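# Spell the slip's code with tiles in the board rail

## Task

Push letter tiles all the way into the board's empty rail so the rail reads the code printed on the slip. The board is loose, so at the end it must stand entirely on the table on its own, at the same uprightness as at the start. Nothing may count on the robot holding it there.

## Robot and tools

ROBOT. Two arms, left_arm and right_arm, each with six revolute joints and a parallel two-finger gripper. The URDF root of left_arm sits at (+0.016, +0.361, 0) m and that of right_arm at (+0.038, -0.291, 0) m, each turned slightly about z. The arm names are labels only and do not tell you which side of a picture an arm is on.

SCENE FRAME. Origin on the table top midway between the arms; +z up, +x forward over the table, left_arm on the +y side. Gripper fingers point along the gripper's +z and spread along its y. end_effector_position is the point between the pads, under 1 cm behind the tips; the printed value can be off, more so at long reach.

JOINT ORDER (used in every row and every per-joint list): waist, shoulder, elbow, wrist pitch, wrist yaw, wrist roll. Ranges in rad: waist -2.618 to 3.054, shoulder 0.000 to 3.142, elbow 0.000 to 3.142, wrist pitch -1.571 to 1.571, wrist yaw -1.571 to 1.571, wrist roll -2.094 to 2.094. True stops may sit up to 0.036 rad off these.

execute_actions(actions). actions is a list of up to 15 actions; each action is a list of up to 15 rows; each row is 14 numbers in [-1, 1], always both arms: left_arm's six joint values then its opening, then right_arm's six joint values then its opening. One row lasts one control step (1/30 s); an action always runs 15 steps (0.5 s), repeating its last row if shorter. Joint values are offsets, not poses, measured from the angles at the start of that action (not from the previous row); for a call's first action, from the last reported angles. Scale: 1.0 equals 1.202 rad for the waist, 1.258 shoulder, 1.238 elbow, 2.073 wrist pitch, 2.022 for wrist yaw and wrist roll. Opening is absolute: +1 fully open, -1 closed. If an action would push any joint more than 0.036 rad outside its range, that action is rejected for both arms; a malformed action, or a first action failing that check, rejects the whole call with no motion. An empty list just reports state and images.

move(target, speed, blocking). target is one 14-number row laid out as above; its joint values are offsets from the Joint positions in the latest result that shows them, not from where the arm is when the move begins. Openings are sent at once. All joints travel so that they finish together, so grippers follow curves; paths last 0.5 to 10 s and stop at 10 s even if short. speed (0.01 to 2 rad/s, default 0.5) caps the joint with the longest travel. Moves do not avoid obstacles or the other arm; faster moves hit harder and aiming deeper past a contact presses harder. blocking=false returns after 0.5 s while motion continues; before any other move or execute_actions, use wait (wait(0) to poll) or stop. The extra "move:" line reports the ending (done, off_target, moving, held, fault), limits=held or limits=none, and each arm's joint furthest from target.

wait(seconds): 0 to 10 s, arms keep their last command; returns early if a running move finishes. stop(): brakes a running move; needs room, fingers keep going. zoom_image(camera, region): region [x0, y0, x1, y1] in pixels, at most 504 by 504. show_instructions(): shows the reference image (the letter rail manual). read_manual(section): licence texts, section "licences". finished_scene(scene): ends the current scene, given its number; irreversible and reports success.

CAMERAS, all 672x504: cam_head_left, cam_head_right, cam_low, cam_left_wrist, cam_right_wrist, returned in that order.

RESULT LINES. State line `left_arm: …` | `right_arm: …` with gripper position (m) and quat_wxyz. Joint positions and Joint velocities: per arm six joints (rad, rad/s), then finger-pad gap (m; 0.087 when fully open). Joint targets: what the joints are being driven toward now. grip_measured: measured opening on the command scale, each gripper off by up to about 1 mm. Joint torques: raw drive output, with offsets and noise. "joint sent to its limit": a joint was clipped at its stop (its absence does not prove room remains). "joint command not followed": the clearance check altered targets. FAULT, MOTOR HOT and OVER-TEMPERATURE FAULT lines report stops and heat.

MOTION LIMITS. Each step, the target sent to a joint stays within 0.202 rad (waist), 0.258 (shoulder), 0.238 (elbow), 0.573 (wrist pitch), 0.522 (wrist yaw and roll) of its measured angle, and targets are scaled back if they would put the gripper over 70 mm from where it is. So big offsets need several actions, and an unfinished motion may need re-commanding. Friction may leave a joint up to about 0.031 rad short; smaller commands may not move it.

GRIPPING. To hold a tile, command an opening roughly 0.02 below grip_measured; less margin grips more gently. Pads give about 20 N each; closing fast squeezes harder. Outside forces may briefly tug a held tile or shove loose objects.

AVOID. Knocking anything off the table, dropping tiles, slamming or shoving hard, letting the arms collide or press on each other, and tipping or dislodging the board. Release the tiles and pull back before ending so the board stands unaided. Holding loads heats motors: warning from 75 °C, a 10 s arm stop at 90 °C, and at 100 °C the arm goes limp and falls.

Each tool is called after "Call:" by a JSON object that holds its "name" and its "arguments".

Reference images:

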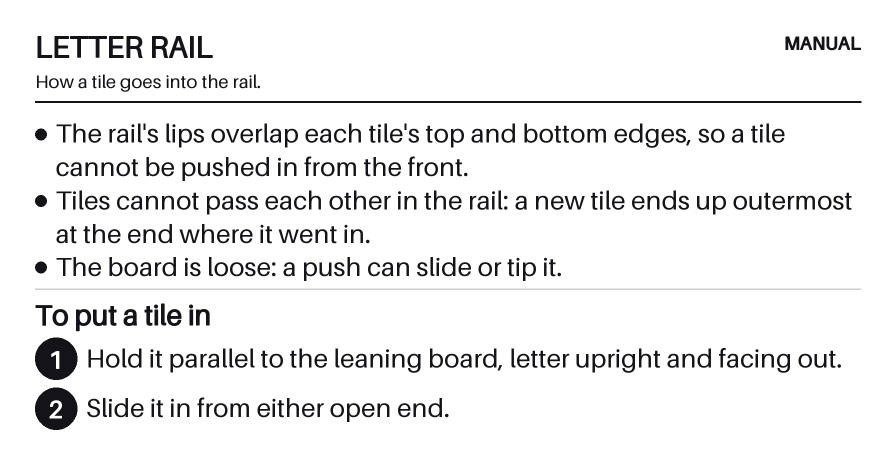

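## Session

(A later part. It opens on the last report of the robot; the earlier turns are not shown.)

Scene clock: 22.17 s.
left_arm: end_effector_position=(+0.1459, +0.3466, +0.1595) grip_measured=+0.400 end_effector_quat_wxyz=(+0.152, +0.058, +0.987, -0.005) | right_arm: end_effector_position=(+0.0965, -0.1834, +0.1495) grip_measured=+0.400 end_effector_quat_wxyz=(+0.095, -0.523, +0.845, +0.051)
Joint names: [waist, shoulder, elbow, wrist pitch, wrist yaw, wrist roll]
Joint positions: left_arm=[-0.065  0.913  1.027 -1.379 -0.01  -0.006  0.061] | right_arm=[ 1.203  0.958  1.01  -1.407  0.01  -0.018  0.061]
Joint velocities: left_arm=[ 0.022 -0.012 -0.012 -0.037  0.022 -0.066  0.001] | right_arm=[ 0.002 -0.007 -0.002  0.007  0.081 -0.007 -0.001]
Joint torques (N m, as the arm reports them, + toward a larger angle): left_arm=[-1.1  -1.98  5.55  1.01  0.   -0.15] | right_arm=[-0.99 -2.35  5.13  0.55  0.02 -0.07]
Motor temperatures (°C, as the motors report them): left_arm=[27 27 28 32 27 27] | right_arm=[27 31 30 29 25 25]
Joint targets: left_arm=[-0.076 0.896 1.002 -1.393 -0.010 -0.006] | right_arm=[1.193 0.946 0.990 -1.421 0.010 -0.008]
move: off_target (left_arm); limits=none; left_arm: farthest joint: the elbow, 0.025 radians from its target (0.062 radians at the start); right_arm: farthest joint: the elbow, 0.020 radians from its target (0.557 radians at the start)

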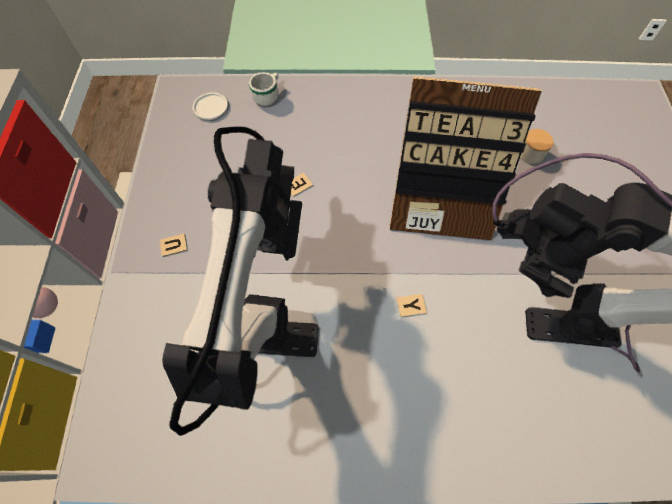

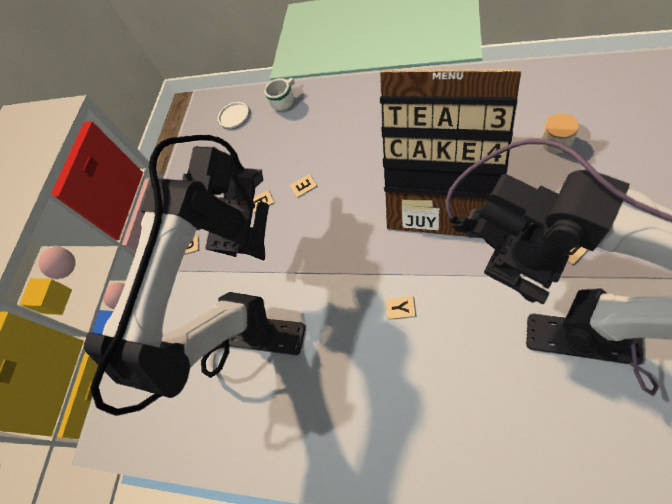

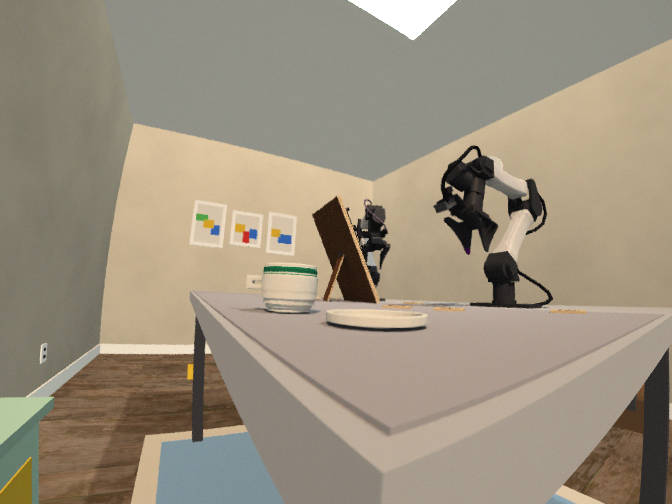

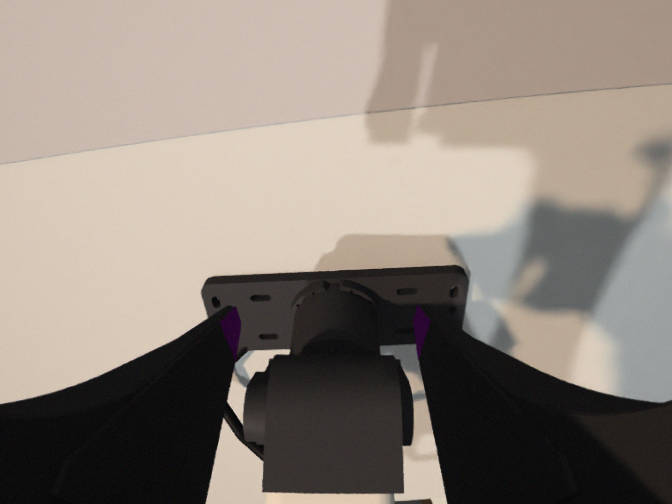

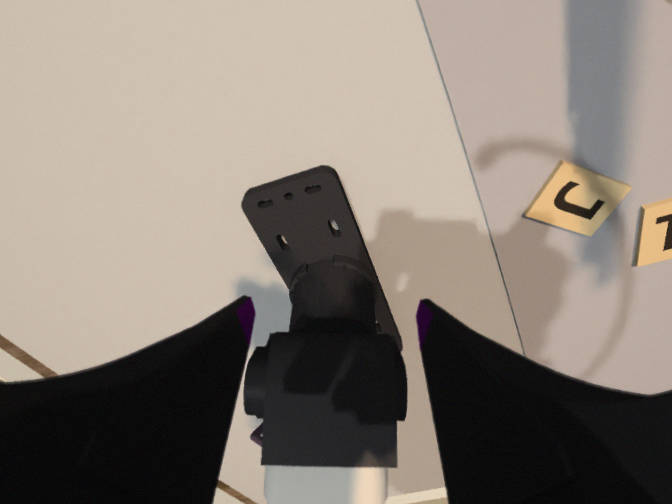

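Call:
{"name": "move", "arguments": {"target": [-0.8,0,0,0,0,0,0.4,-0.9,0,0,0,0,0,0.4], "speed": 1.2}}

Call:
{"name": "move", "arguments": {"target": [-0.215,0.805,0.297,0.168,0.01,0.058,0.4,-0.166,0.412,-0.125,0.208,-0.01,0.325,0.4], "speed": 0.9}}

Scene clock: 23.77 s.
left_arm: end_effector_position=(+0.0795, +0.2473, +0.1595) grip_measured=+0.400 end_effector_quat_wxyz=(+0.133, +0.503, +0.851, -0.074) | right_arm: end_effector_position=(+0.1602, -0.2911, +0.1495) grip_measured=+0.400 end_effector_quat_wxyz=(+0.108, -0.018, +0.994, -0.005)
Joint names: [waist, shoulder, elbow, wrist pitch, wrist yaw, wrist roll]
Joint positions: left_arm=[-1.016  0.913  1.027 -1.379 -0.011 -0.006  0.061] | right_arm=[ 0.131  0.958  1.01  -1.407  0.01  -0.018  0.061]
Joint velocities: left_arm=[-0.002 -0.022  0.002  0.051 -0.007 -0.066 -0.   ] | right_arm=[ 0.002 -0.007 -0.007  0.051 -0.022 -0.007  0.001]
Joint torques (N m, as the arm reports them, + toward a larger angle): left_arm=[-1.14 -0.66  7.99  1.16  0.01 -0.14] | right_arm=[-1.04 -1.02  6.93  0.65 -0.03 -0.06]
Motor temperatures (°C, as the motors report them): left_arm=[27 27 29 32 27 27] | right_arm=[27 31 30 29 25 25]
Joint targets: left_arm=[-1.026 0.913 1.027 -1.379 -0.010 -0.006] | right_arm=[0.121 0.958 1.010 -1.407 0.010 -0.018]
move: done; limits=none; left_arm: farthest joint: the waist, 0.011 radians from its target (0.962 radians at the start); right_arm: farthest joint: the waist, 0.009 radians from its target (1.082 radians at the start)

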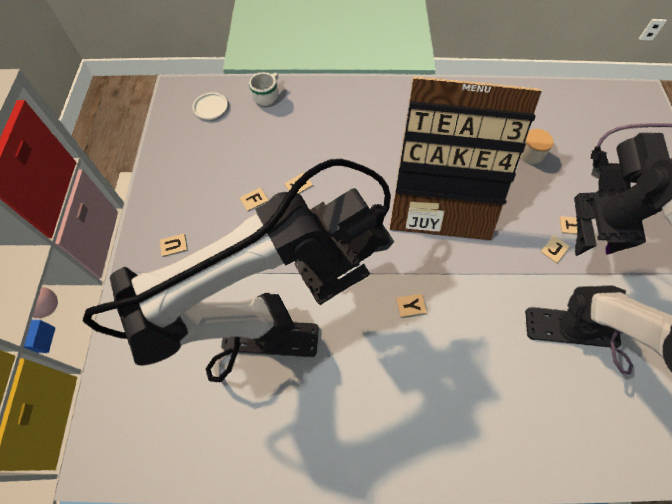

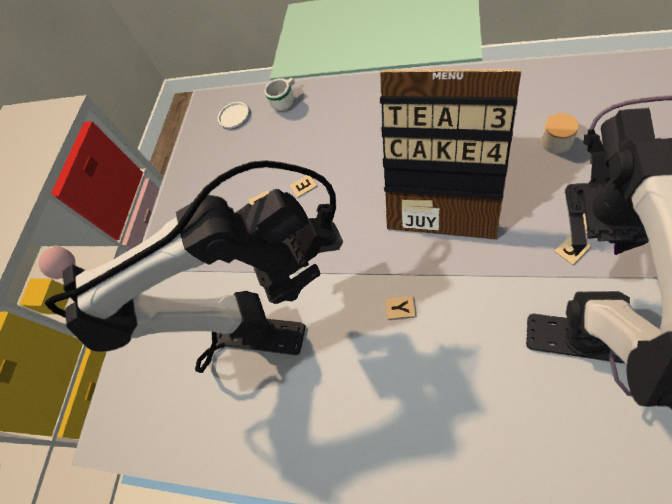

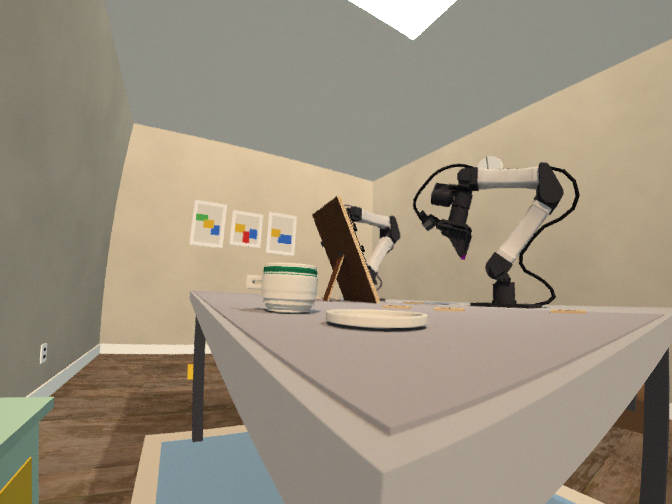

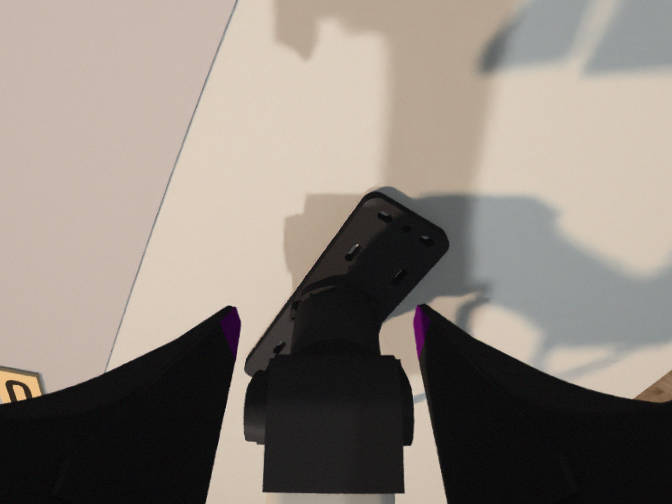

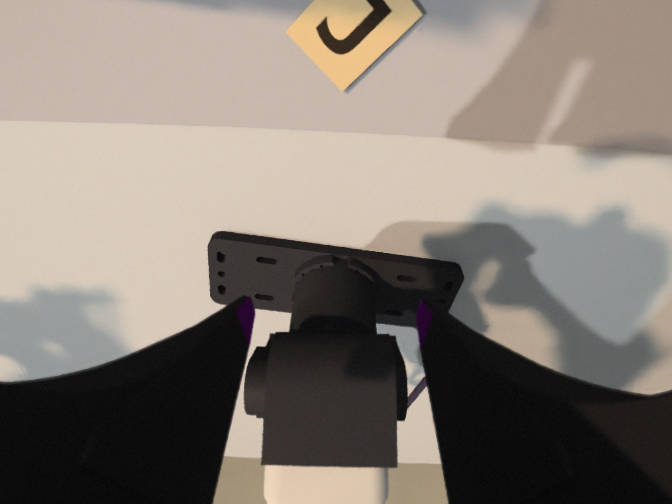

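Scene clock: 25.77 s.
left_arm: end_effector_position=(+0.0950, +0.0642, +0.0384) grip_measured=+0.400 end_effector_quat_wxyz=(-0.002, +0.656, +0.754, +0.003) | right_arm: end_effector_position=(+0.2336, -0.3007, +0.0406) grip_measured=+0.400 end_effector_quat_wxyz=(+0.001, +0.390, +0.921, -0.002)
Joint names: [waist, shoulder, elbow, wrist pitch, wrist yaw, wrist roll]
Joint positions: left_arm=[-1.267  1.916  1.377 -1.037 -0.002  0.105  0.061] | right_arm=[-0.06   1.459  0.873 -0.982  0.004  0.629  0.061]
Joint velocities: left_arm=[-0.007  0.002 -0.007  0.007  0.11  -0.051 -0.   ] | right_arm=[-0.007 -0.007  0.002 -0.051  0.007  0.081 -0.001]
Joint torques (N m, as the arm reports them, + toward a larger angle): left_arm=[-0.87 -8.99  9.39  0.57  0.12 -0.08] | right_arm=[-0.94 -3.96  4.89  0.29 -0.12  0.04]
Motor temperatures (°C, as the motors report them): left_arm=[27 27 29 32 27 27] | right_arm=[27 31 30 29 25 25]
Joint targets: left_arm=[-1.274 1.926 1.395 -1.031 0.009 0.111] | right_arm=[-0.069 1.477 0.856 -0.976 -0.011 0.639]
move: done; limits=none; left_arm: farthest joint: the elbow, 0.018 radians from its target (0.367 radians at the start); right_arm: farthest joint: the elbow, 0.018 radians from its target (0.155 radians at the start)

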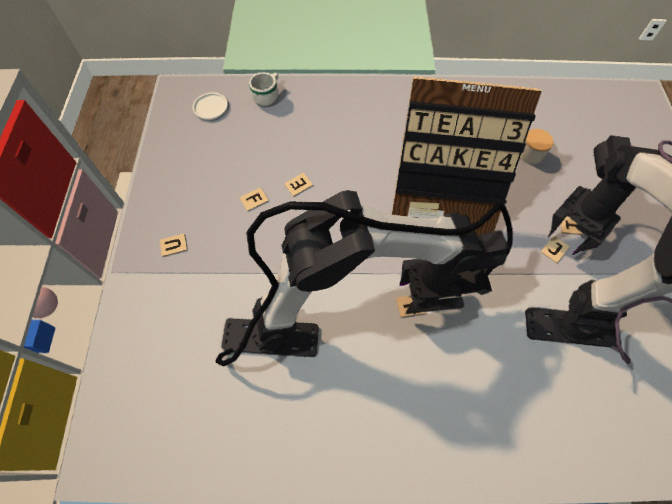

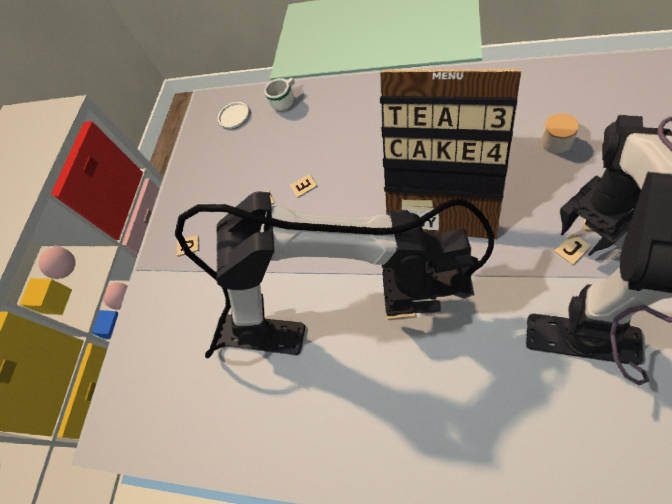

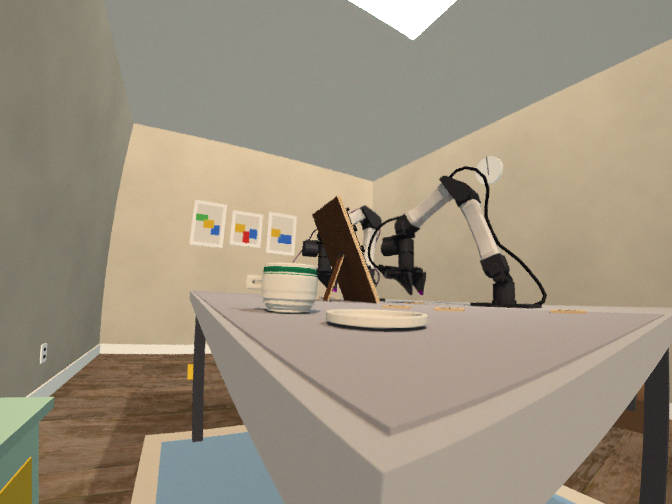

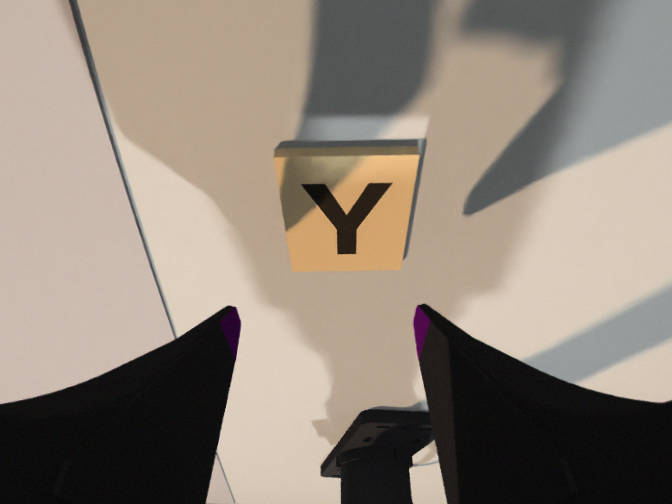

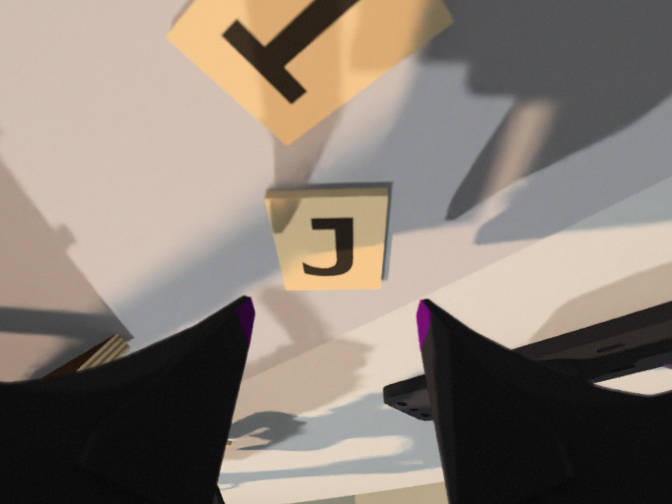

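Call:
{"name": "move", "arguments": {"target": [-0.027,0.075,0.018,0.043,0,0,0.5,0,0.058,-0.082,0.069,0,0,0.4], "speed": 0.18}}

Scene clock: 27.20 s.
left_arm: end_effector_position=(+0.0914, +0.0489, +0.0131) grip_measured=+0.500 end_effector_quat_wxyz=(+0.001, +0.665, +0.747, +0.000) | right_arm: end_effector_position=(+0.2309, -0.3002, +0.0109) grip_measured=+0.400 end_effector_quat_wxyz=(-0.004, +0.390, +0.921, -0.003)
Joint names: [waist, shoulder, elbow, wrist pitch, wrist yaw, wrist roll]
Joint positions: left_arm=[-1.289  1.99   1.377 -0.955 -0.002  0.105  0.066] | right_arm=[-0.06   1.512  0.79  -0.859  0.004  0.629  0.061]
Joint velocities: left_arm=[ 0.007 -0.002 -0.002  0.007  0.022 -0.022 -0.   ] | right_arm=[ 0.002 -0.007 -0.007 -0.125 -0.051 -0.051 -0.001]
Joint torques (N m, as the arm reports them, + toward a larger angle): left_arm=[-1.06 -8.73  9.62  0.58  0.01 -0.14] | right_arm=[ 0.06 -3.84  4.61  0.4   0.06 -0.07]
Motor temperatures (°C, as the motors report them): left_arm=[27 27 29 31 27 27] | right_arm=[27 31 30 28 25 25]
Joint targets: left_arm=[-1.299 2.010 1.399 -0.948 -0.002 0.105] | right_arm=[-0.060 1.532 0.771 -0.839 0.004 0.629]
move: off_target (left_arm); limits=none; left_arm: farthest joint: the elbow, 0.023 radians from its target (0.023 radians at the start); right_arm: farthest joint: the shoulder, 0.020 radians from its target (0.073 radians at the start)

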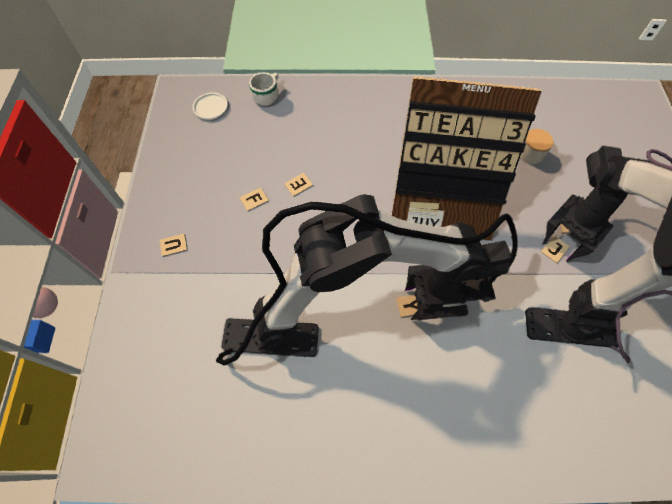

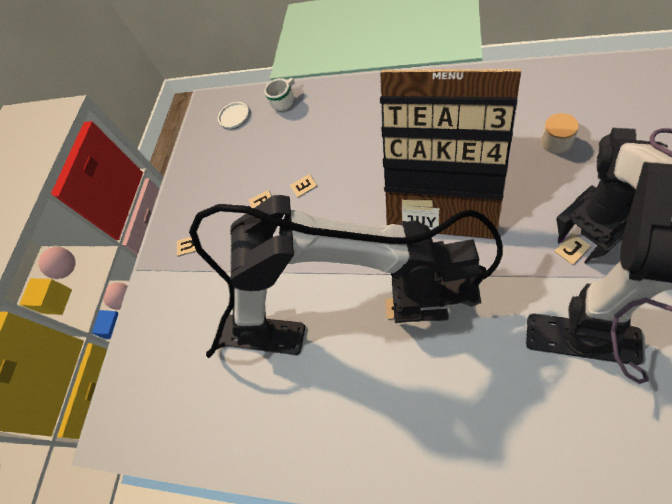

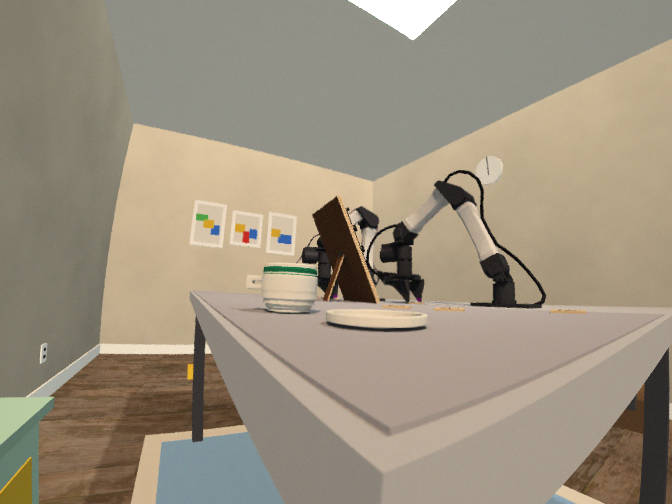

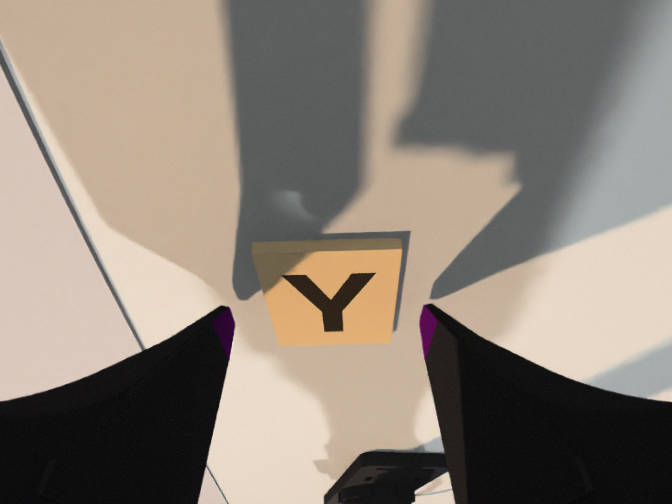

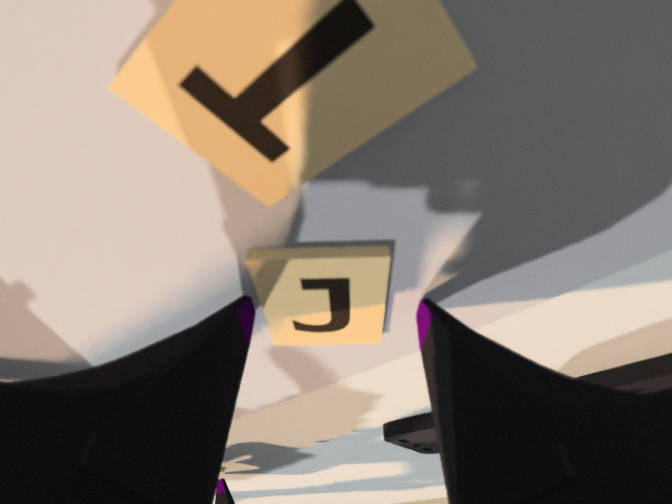

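Call:
{"name": "execute_actions", "arguments": {"actions": [[[0,0.02,0,0.005,0,0,0.5,0,0,0,0,0,0,0.3],[0,0.023,0,0.008,0,0,0.5,0,0,0,0,0,0,0.25],[0,0.026,0,0.01,0,0,0.5,0,0,0,0,0,0,0.2],[0,0.029,0,0.012,0,0,0.4,0,0,0,0,0,0,0.15],[0,0.032,0,0.014,0,0,0.4,0,0,0,0,0,0,0.1],[0,0.035,0,0.014,0,0,0.4,0,0,0,0,0,0,0.05],[0,0.035,0,0.014,0,0,0.4,0,0,0,0,0,0,-0.05]],[[0,0.01,0,0,0,0,0.3,0,0,0,0,0,0,-0.05],[0,0.01,0,0,0,0,0.2,0,0,0,0,0,0,-0.05],[0,0.01,0,0,0,0,0.15,0,0,0,0,0,0,-0.05],[0,0.01,0,0,0,0,0.1,0,0,0,0,0,0,-0.05],[0,0.01,0,0,0,0,0.05,0,0,0,0,0,0,-0.05],[0,0.01,0,0,0,0,-0.06,0,0,0,0,0,0,-0.05]]]}}

Scene clock: 28.40 s.
left_arm: end_effector_position=(+0.0913, +0.0477, +0.0069) grip_measured=-0.008 end_effector_quat_wxyz=(-0.002, +0.665, +0.747, +0.001) | right_arm: end_effector_position=(+0.2309, -0.3002, +0.0109) grip_measured=-0.025 end_effector_quat_wxyz=(-0.004, +0.390, +0.921, -0.003)
Joint names: [waist, shoulder, elbow, wrist pitch, wrist yaw, wrist roll]
Joint positions: left_arm=[-1.289  2.009  1.377 -0.943 -0.     0.105  0.043] | right_arm=[-0.06   1.512  0.79  -0.859  0.004  0.629  0.043]
Joint velocities: left_arm=[-0.007  0.007  0.002  0.007 -0.051 -0.081  0.   ] | right_arm=[-0.007 -0.012 -0.012  0.007 -0.007 -0.037 -0.001]
Joint torques (N m, as the arm reports them, + toward a larger angle): left_arm=[-0.31 -9.47  7.35  0.55 -0.01 -0.14] | right_arm=[ 0.04 -5.95  6.17  0.27  0.04 -0.1 ]
Motor temperatures (°C, as the motors report them): left_arm=[27 28 29 31 27 27] | right_arm=[27 31 30 28 25 25]
Joint targets: left_arm=[-1.289 2.021 1.377 -0.940 -0.002 0.105] | right_arm=[-0.060 1.512 0.790 -0.859 0.004 0.629]

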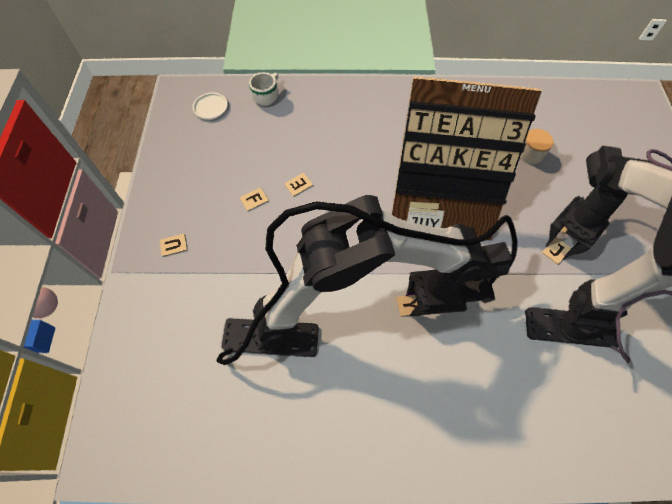

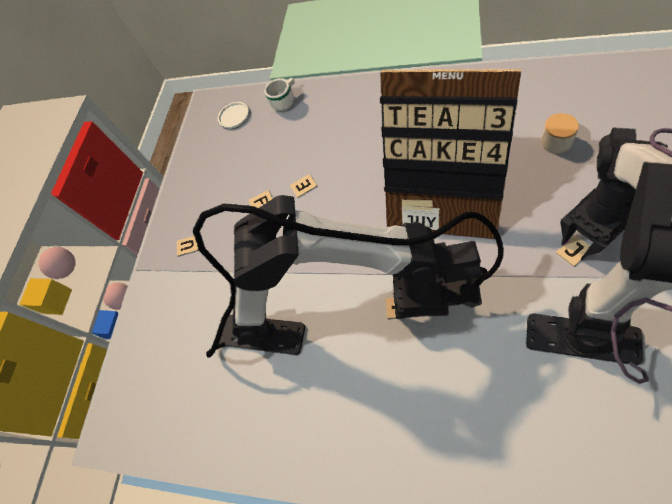

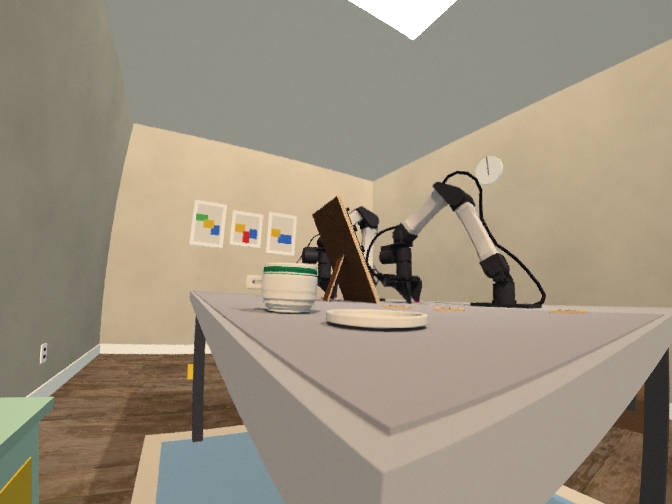

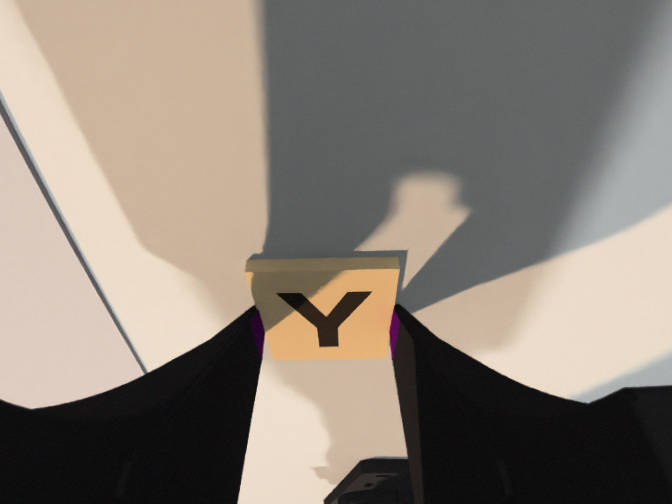

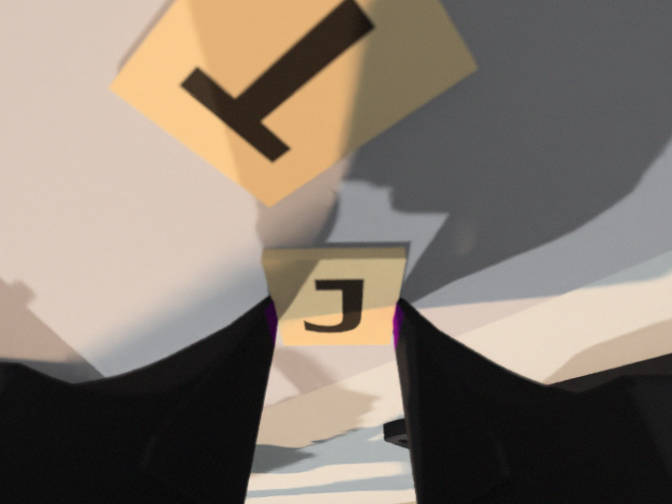

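Call:
{"name": "move", "arguments": {"target": [0.325,-0.53,-0.3,0,-0.397,-0.242,-0.06,0,-0.45,0.18,-0.26,0,0,-0.05], "speed": 0.7}}

Call:
{"name": "move", "arguments": {"target": [0,0,-0.315,0.548,0,0,-0.06,0,0,0,0,0,0,-0.05], "speed": 0.7}}

Scene clock: 30.60 s.
left_arm: end_effector_position=(+0.2468, +0.2278, +0.1405) grip_measured=-0.008 end_effector_quat_wxyz=(+0.349, +0.207, +0.890, +0.209) | right_arm: end_effector_position=(+0.1751, -0.2905, +0.1502) grip_measured=-0.025 end_effector_quat_wxyz=(+0.114, +0.387, +0.915, +0.025)
Joint names: [waist, shoulder, elbow, wrist pitch, wrist yaw, wrist roll]
Joint positions: left_arm=[-0.907  1.352  1.03  -0.938 -0.792 -0.379  0.043] | right_arm=[-0.06   0.958  1.005 -1.383  0.004  0.629  0.043]
Joint velocities: left_arm=[-0.017 -0.007  0.002 -0.037  0.022  0.11  -0.   ] | right_arm=[-0.002  0.012  0.007 -0.022 -0.022  0.007 -0.   ]
Joint torques (N m, as the arm reports them, + toward a larger angle): left_arm=[ 0.27 -5.78  5.96  1.04 -0.54 -0.23] | right_arm=[ 0.03 -2.14  7.55  0.56  0.08 -0.09]
Motor temperatures (°C, as the motors report them): left_arm=[27 28 29 31 27 27] | right_arm=[27 31 30 28 25 25]
Joint targets: left_arm=[-0.898 1.342 1.005 -0.943 -0.803 -0.384] | right_arm=[-0.060 0.946 1.013 -1.397 0.004 0.629]
move: off_target (left_arm); limits=none; left_arm: farthest joint: the elbow, 0.025 radians from its target (0.371 radians at the start); right_arm: farthest joint: the wrist pitch, 0.015 radians from its target (0.539 radians at the start)

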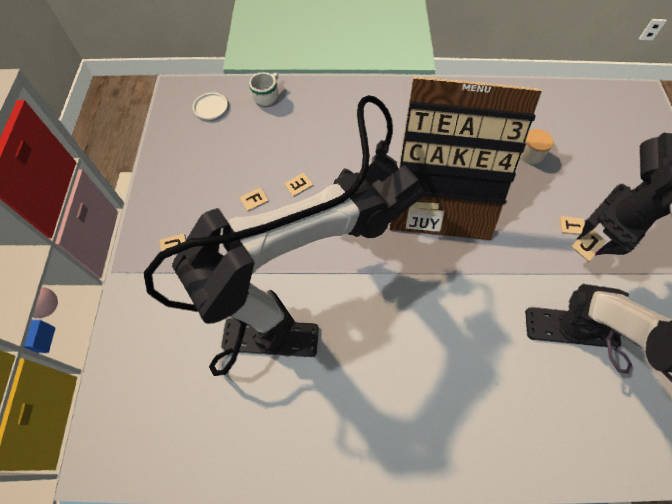

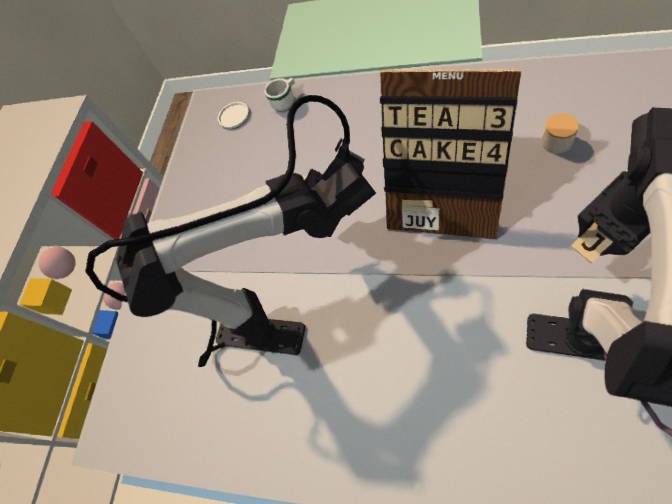

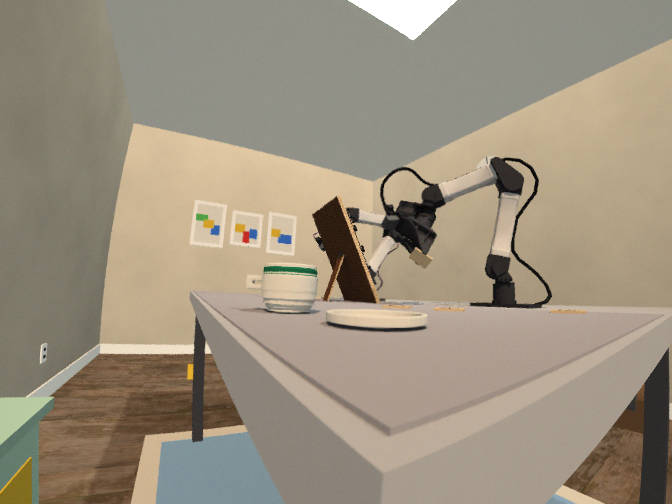

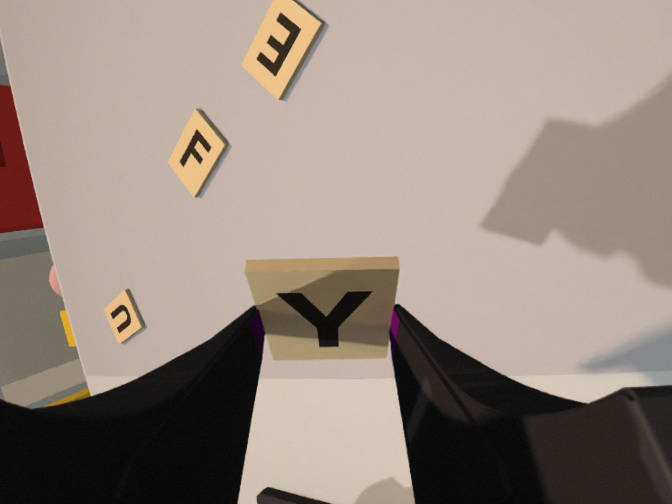

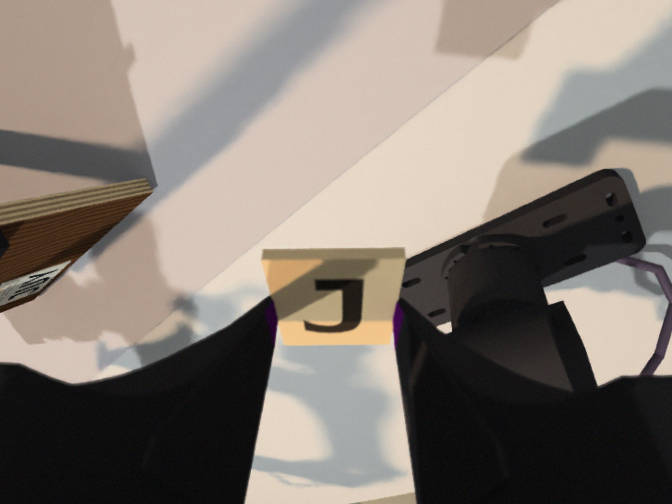

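Scene clock: 33.07 s.
left_arm: end_effector_position=(+0.3118, +0.1336, +0.1297) grip_measured=-0.008 end_effector_quat_wxyz=(+0.577, +0.040, +0.815, -0.037) | right_arm: end_effector_position=(+0.1751, -0.2905, +0.1502) grip_measured=-0.025 end_effector_quat_wxyz=(+0.114, +0.387, +0.915, +0.025)
Joint names: [waist, shoulder, elbow, wrist pitch, wrist yaw, wrist roll]
Joint positions: left_arm=[-0.907  1.352  0.665  0.195 -0.792 -0.379  0.043] | right_arm=[-0.06   0.958  1.005 -1.383  0.004  0.629  0.043]
Joint velocities: left_arm=[-0.002 -0.012 -0.007  0.007  0.007 -0.022 -0.   ] | right_arm=[-0.002 -0.012 -0.017 -0.037 -0.007 -0.022 -0.001]
Joint torques (N m, as the arm reports them, + toward a larger angle): left_arm=[-0.32 -5.27  6.38  2.02 -0.23 -0.14] | right_arm=[ 0.1  -0.91  6.63  0.73  0.05 -0.14]
Motor temperatures (°C, as the motors report them): left_arm=[27 28 29 31 27 27] | right_arm=[27 31 31 28 25 25]
Joint targets: left_arm=[-0.907 1.352 0.640 0.198 -0.792 -0.379] | right_arm=[-0.060 0.958 1.005 -1.383 0.004 0.629]
move: off_target (left_arm); limits=none; left_arm: farthest joint: the elbow, 0.025 radians from its target (0.390 radians at the start); right_arm: farthest joint: the waist, 0.000 radians from its target (0.000 radians at the start)

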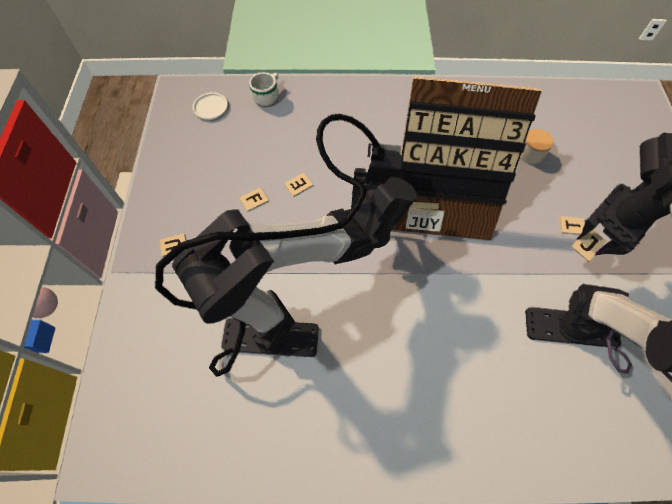

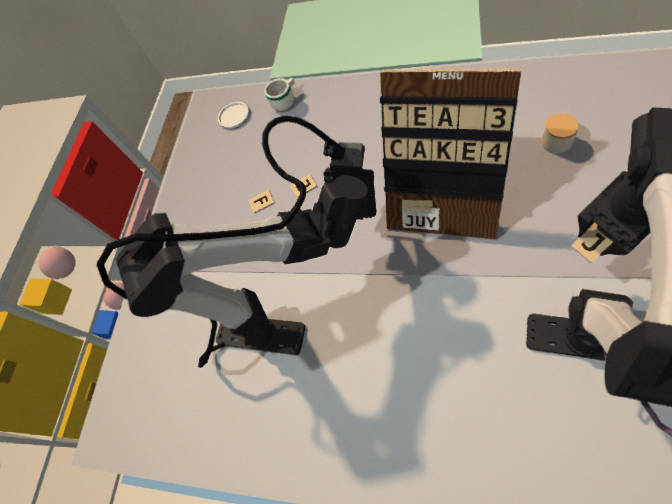

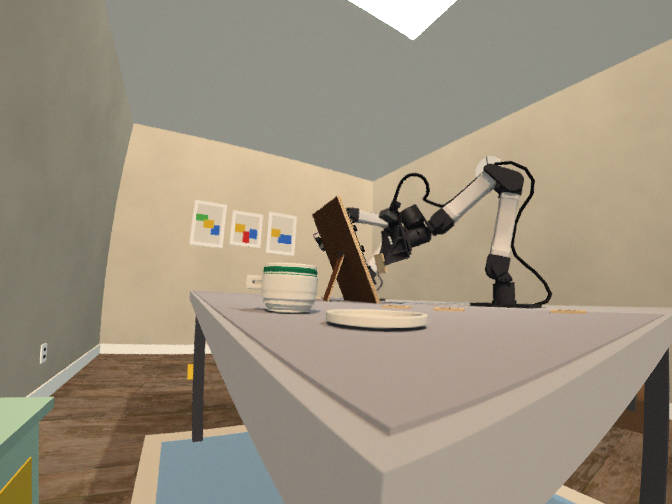

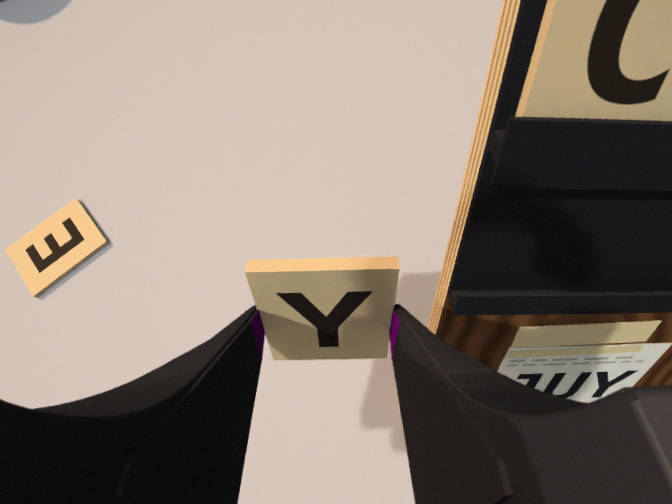

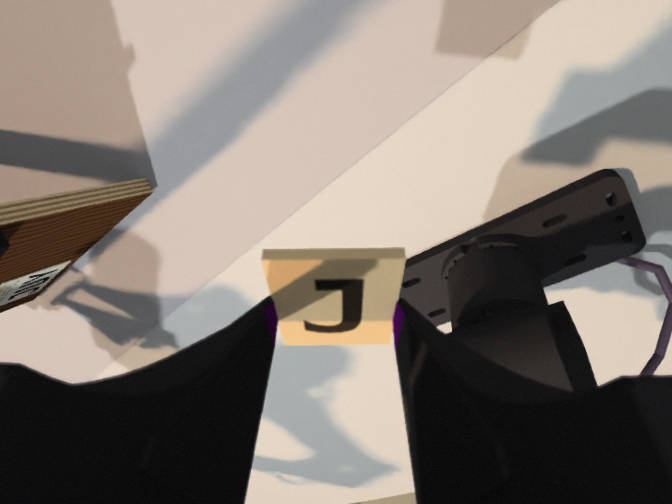

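Call:
{"name": "zoom_image", "arguments": {"camera": "cam_low", "region": [310,190,430,310]}}

Call:
{"name": "zoom_image", "arguments": {"camera": "cam_left_wrist", "region": [372,80,672,380]}}

Region (310, 190, 430, 310) of cam_low's 672x504 image, scaled by 4.200, with more detail than that image has.

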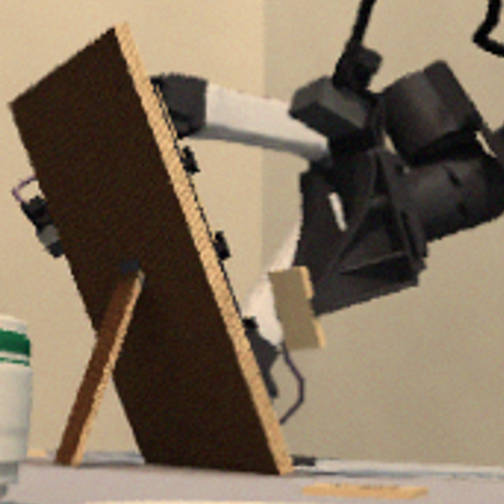

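Region (372, 80, 672, 380) of cam_left_wrist's 672x504 image, scaled by 1.680, with more detail than that image has.

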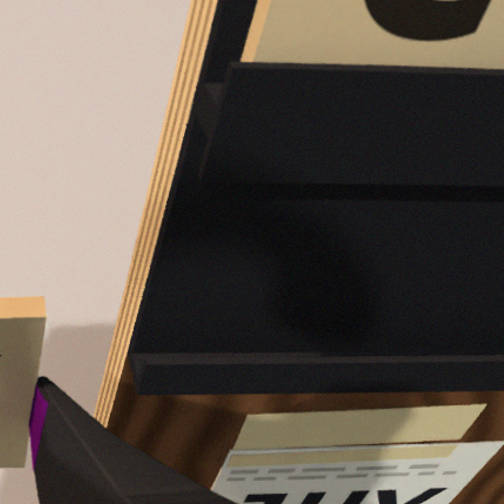

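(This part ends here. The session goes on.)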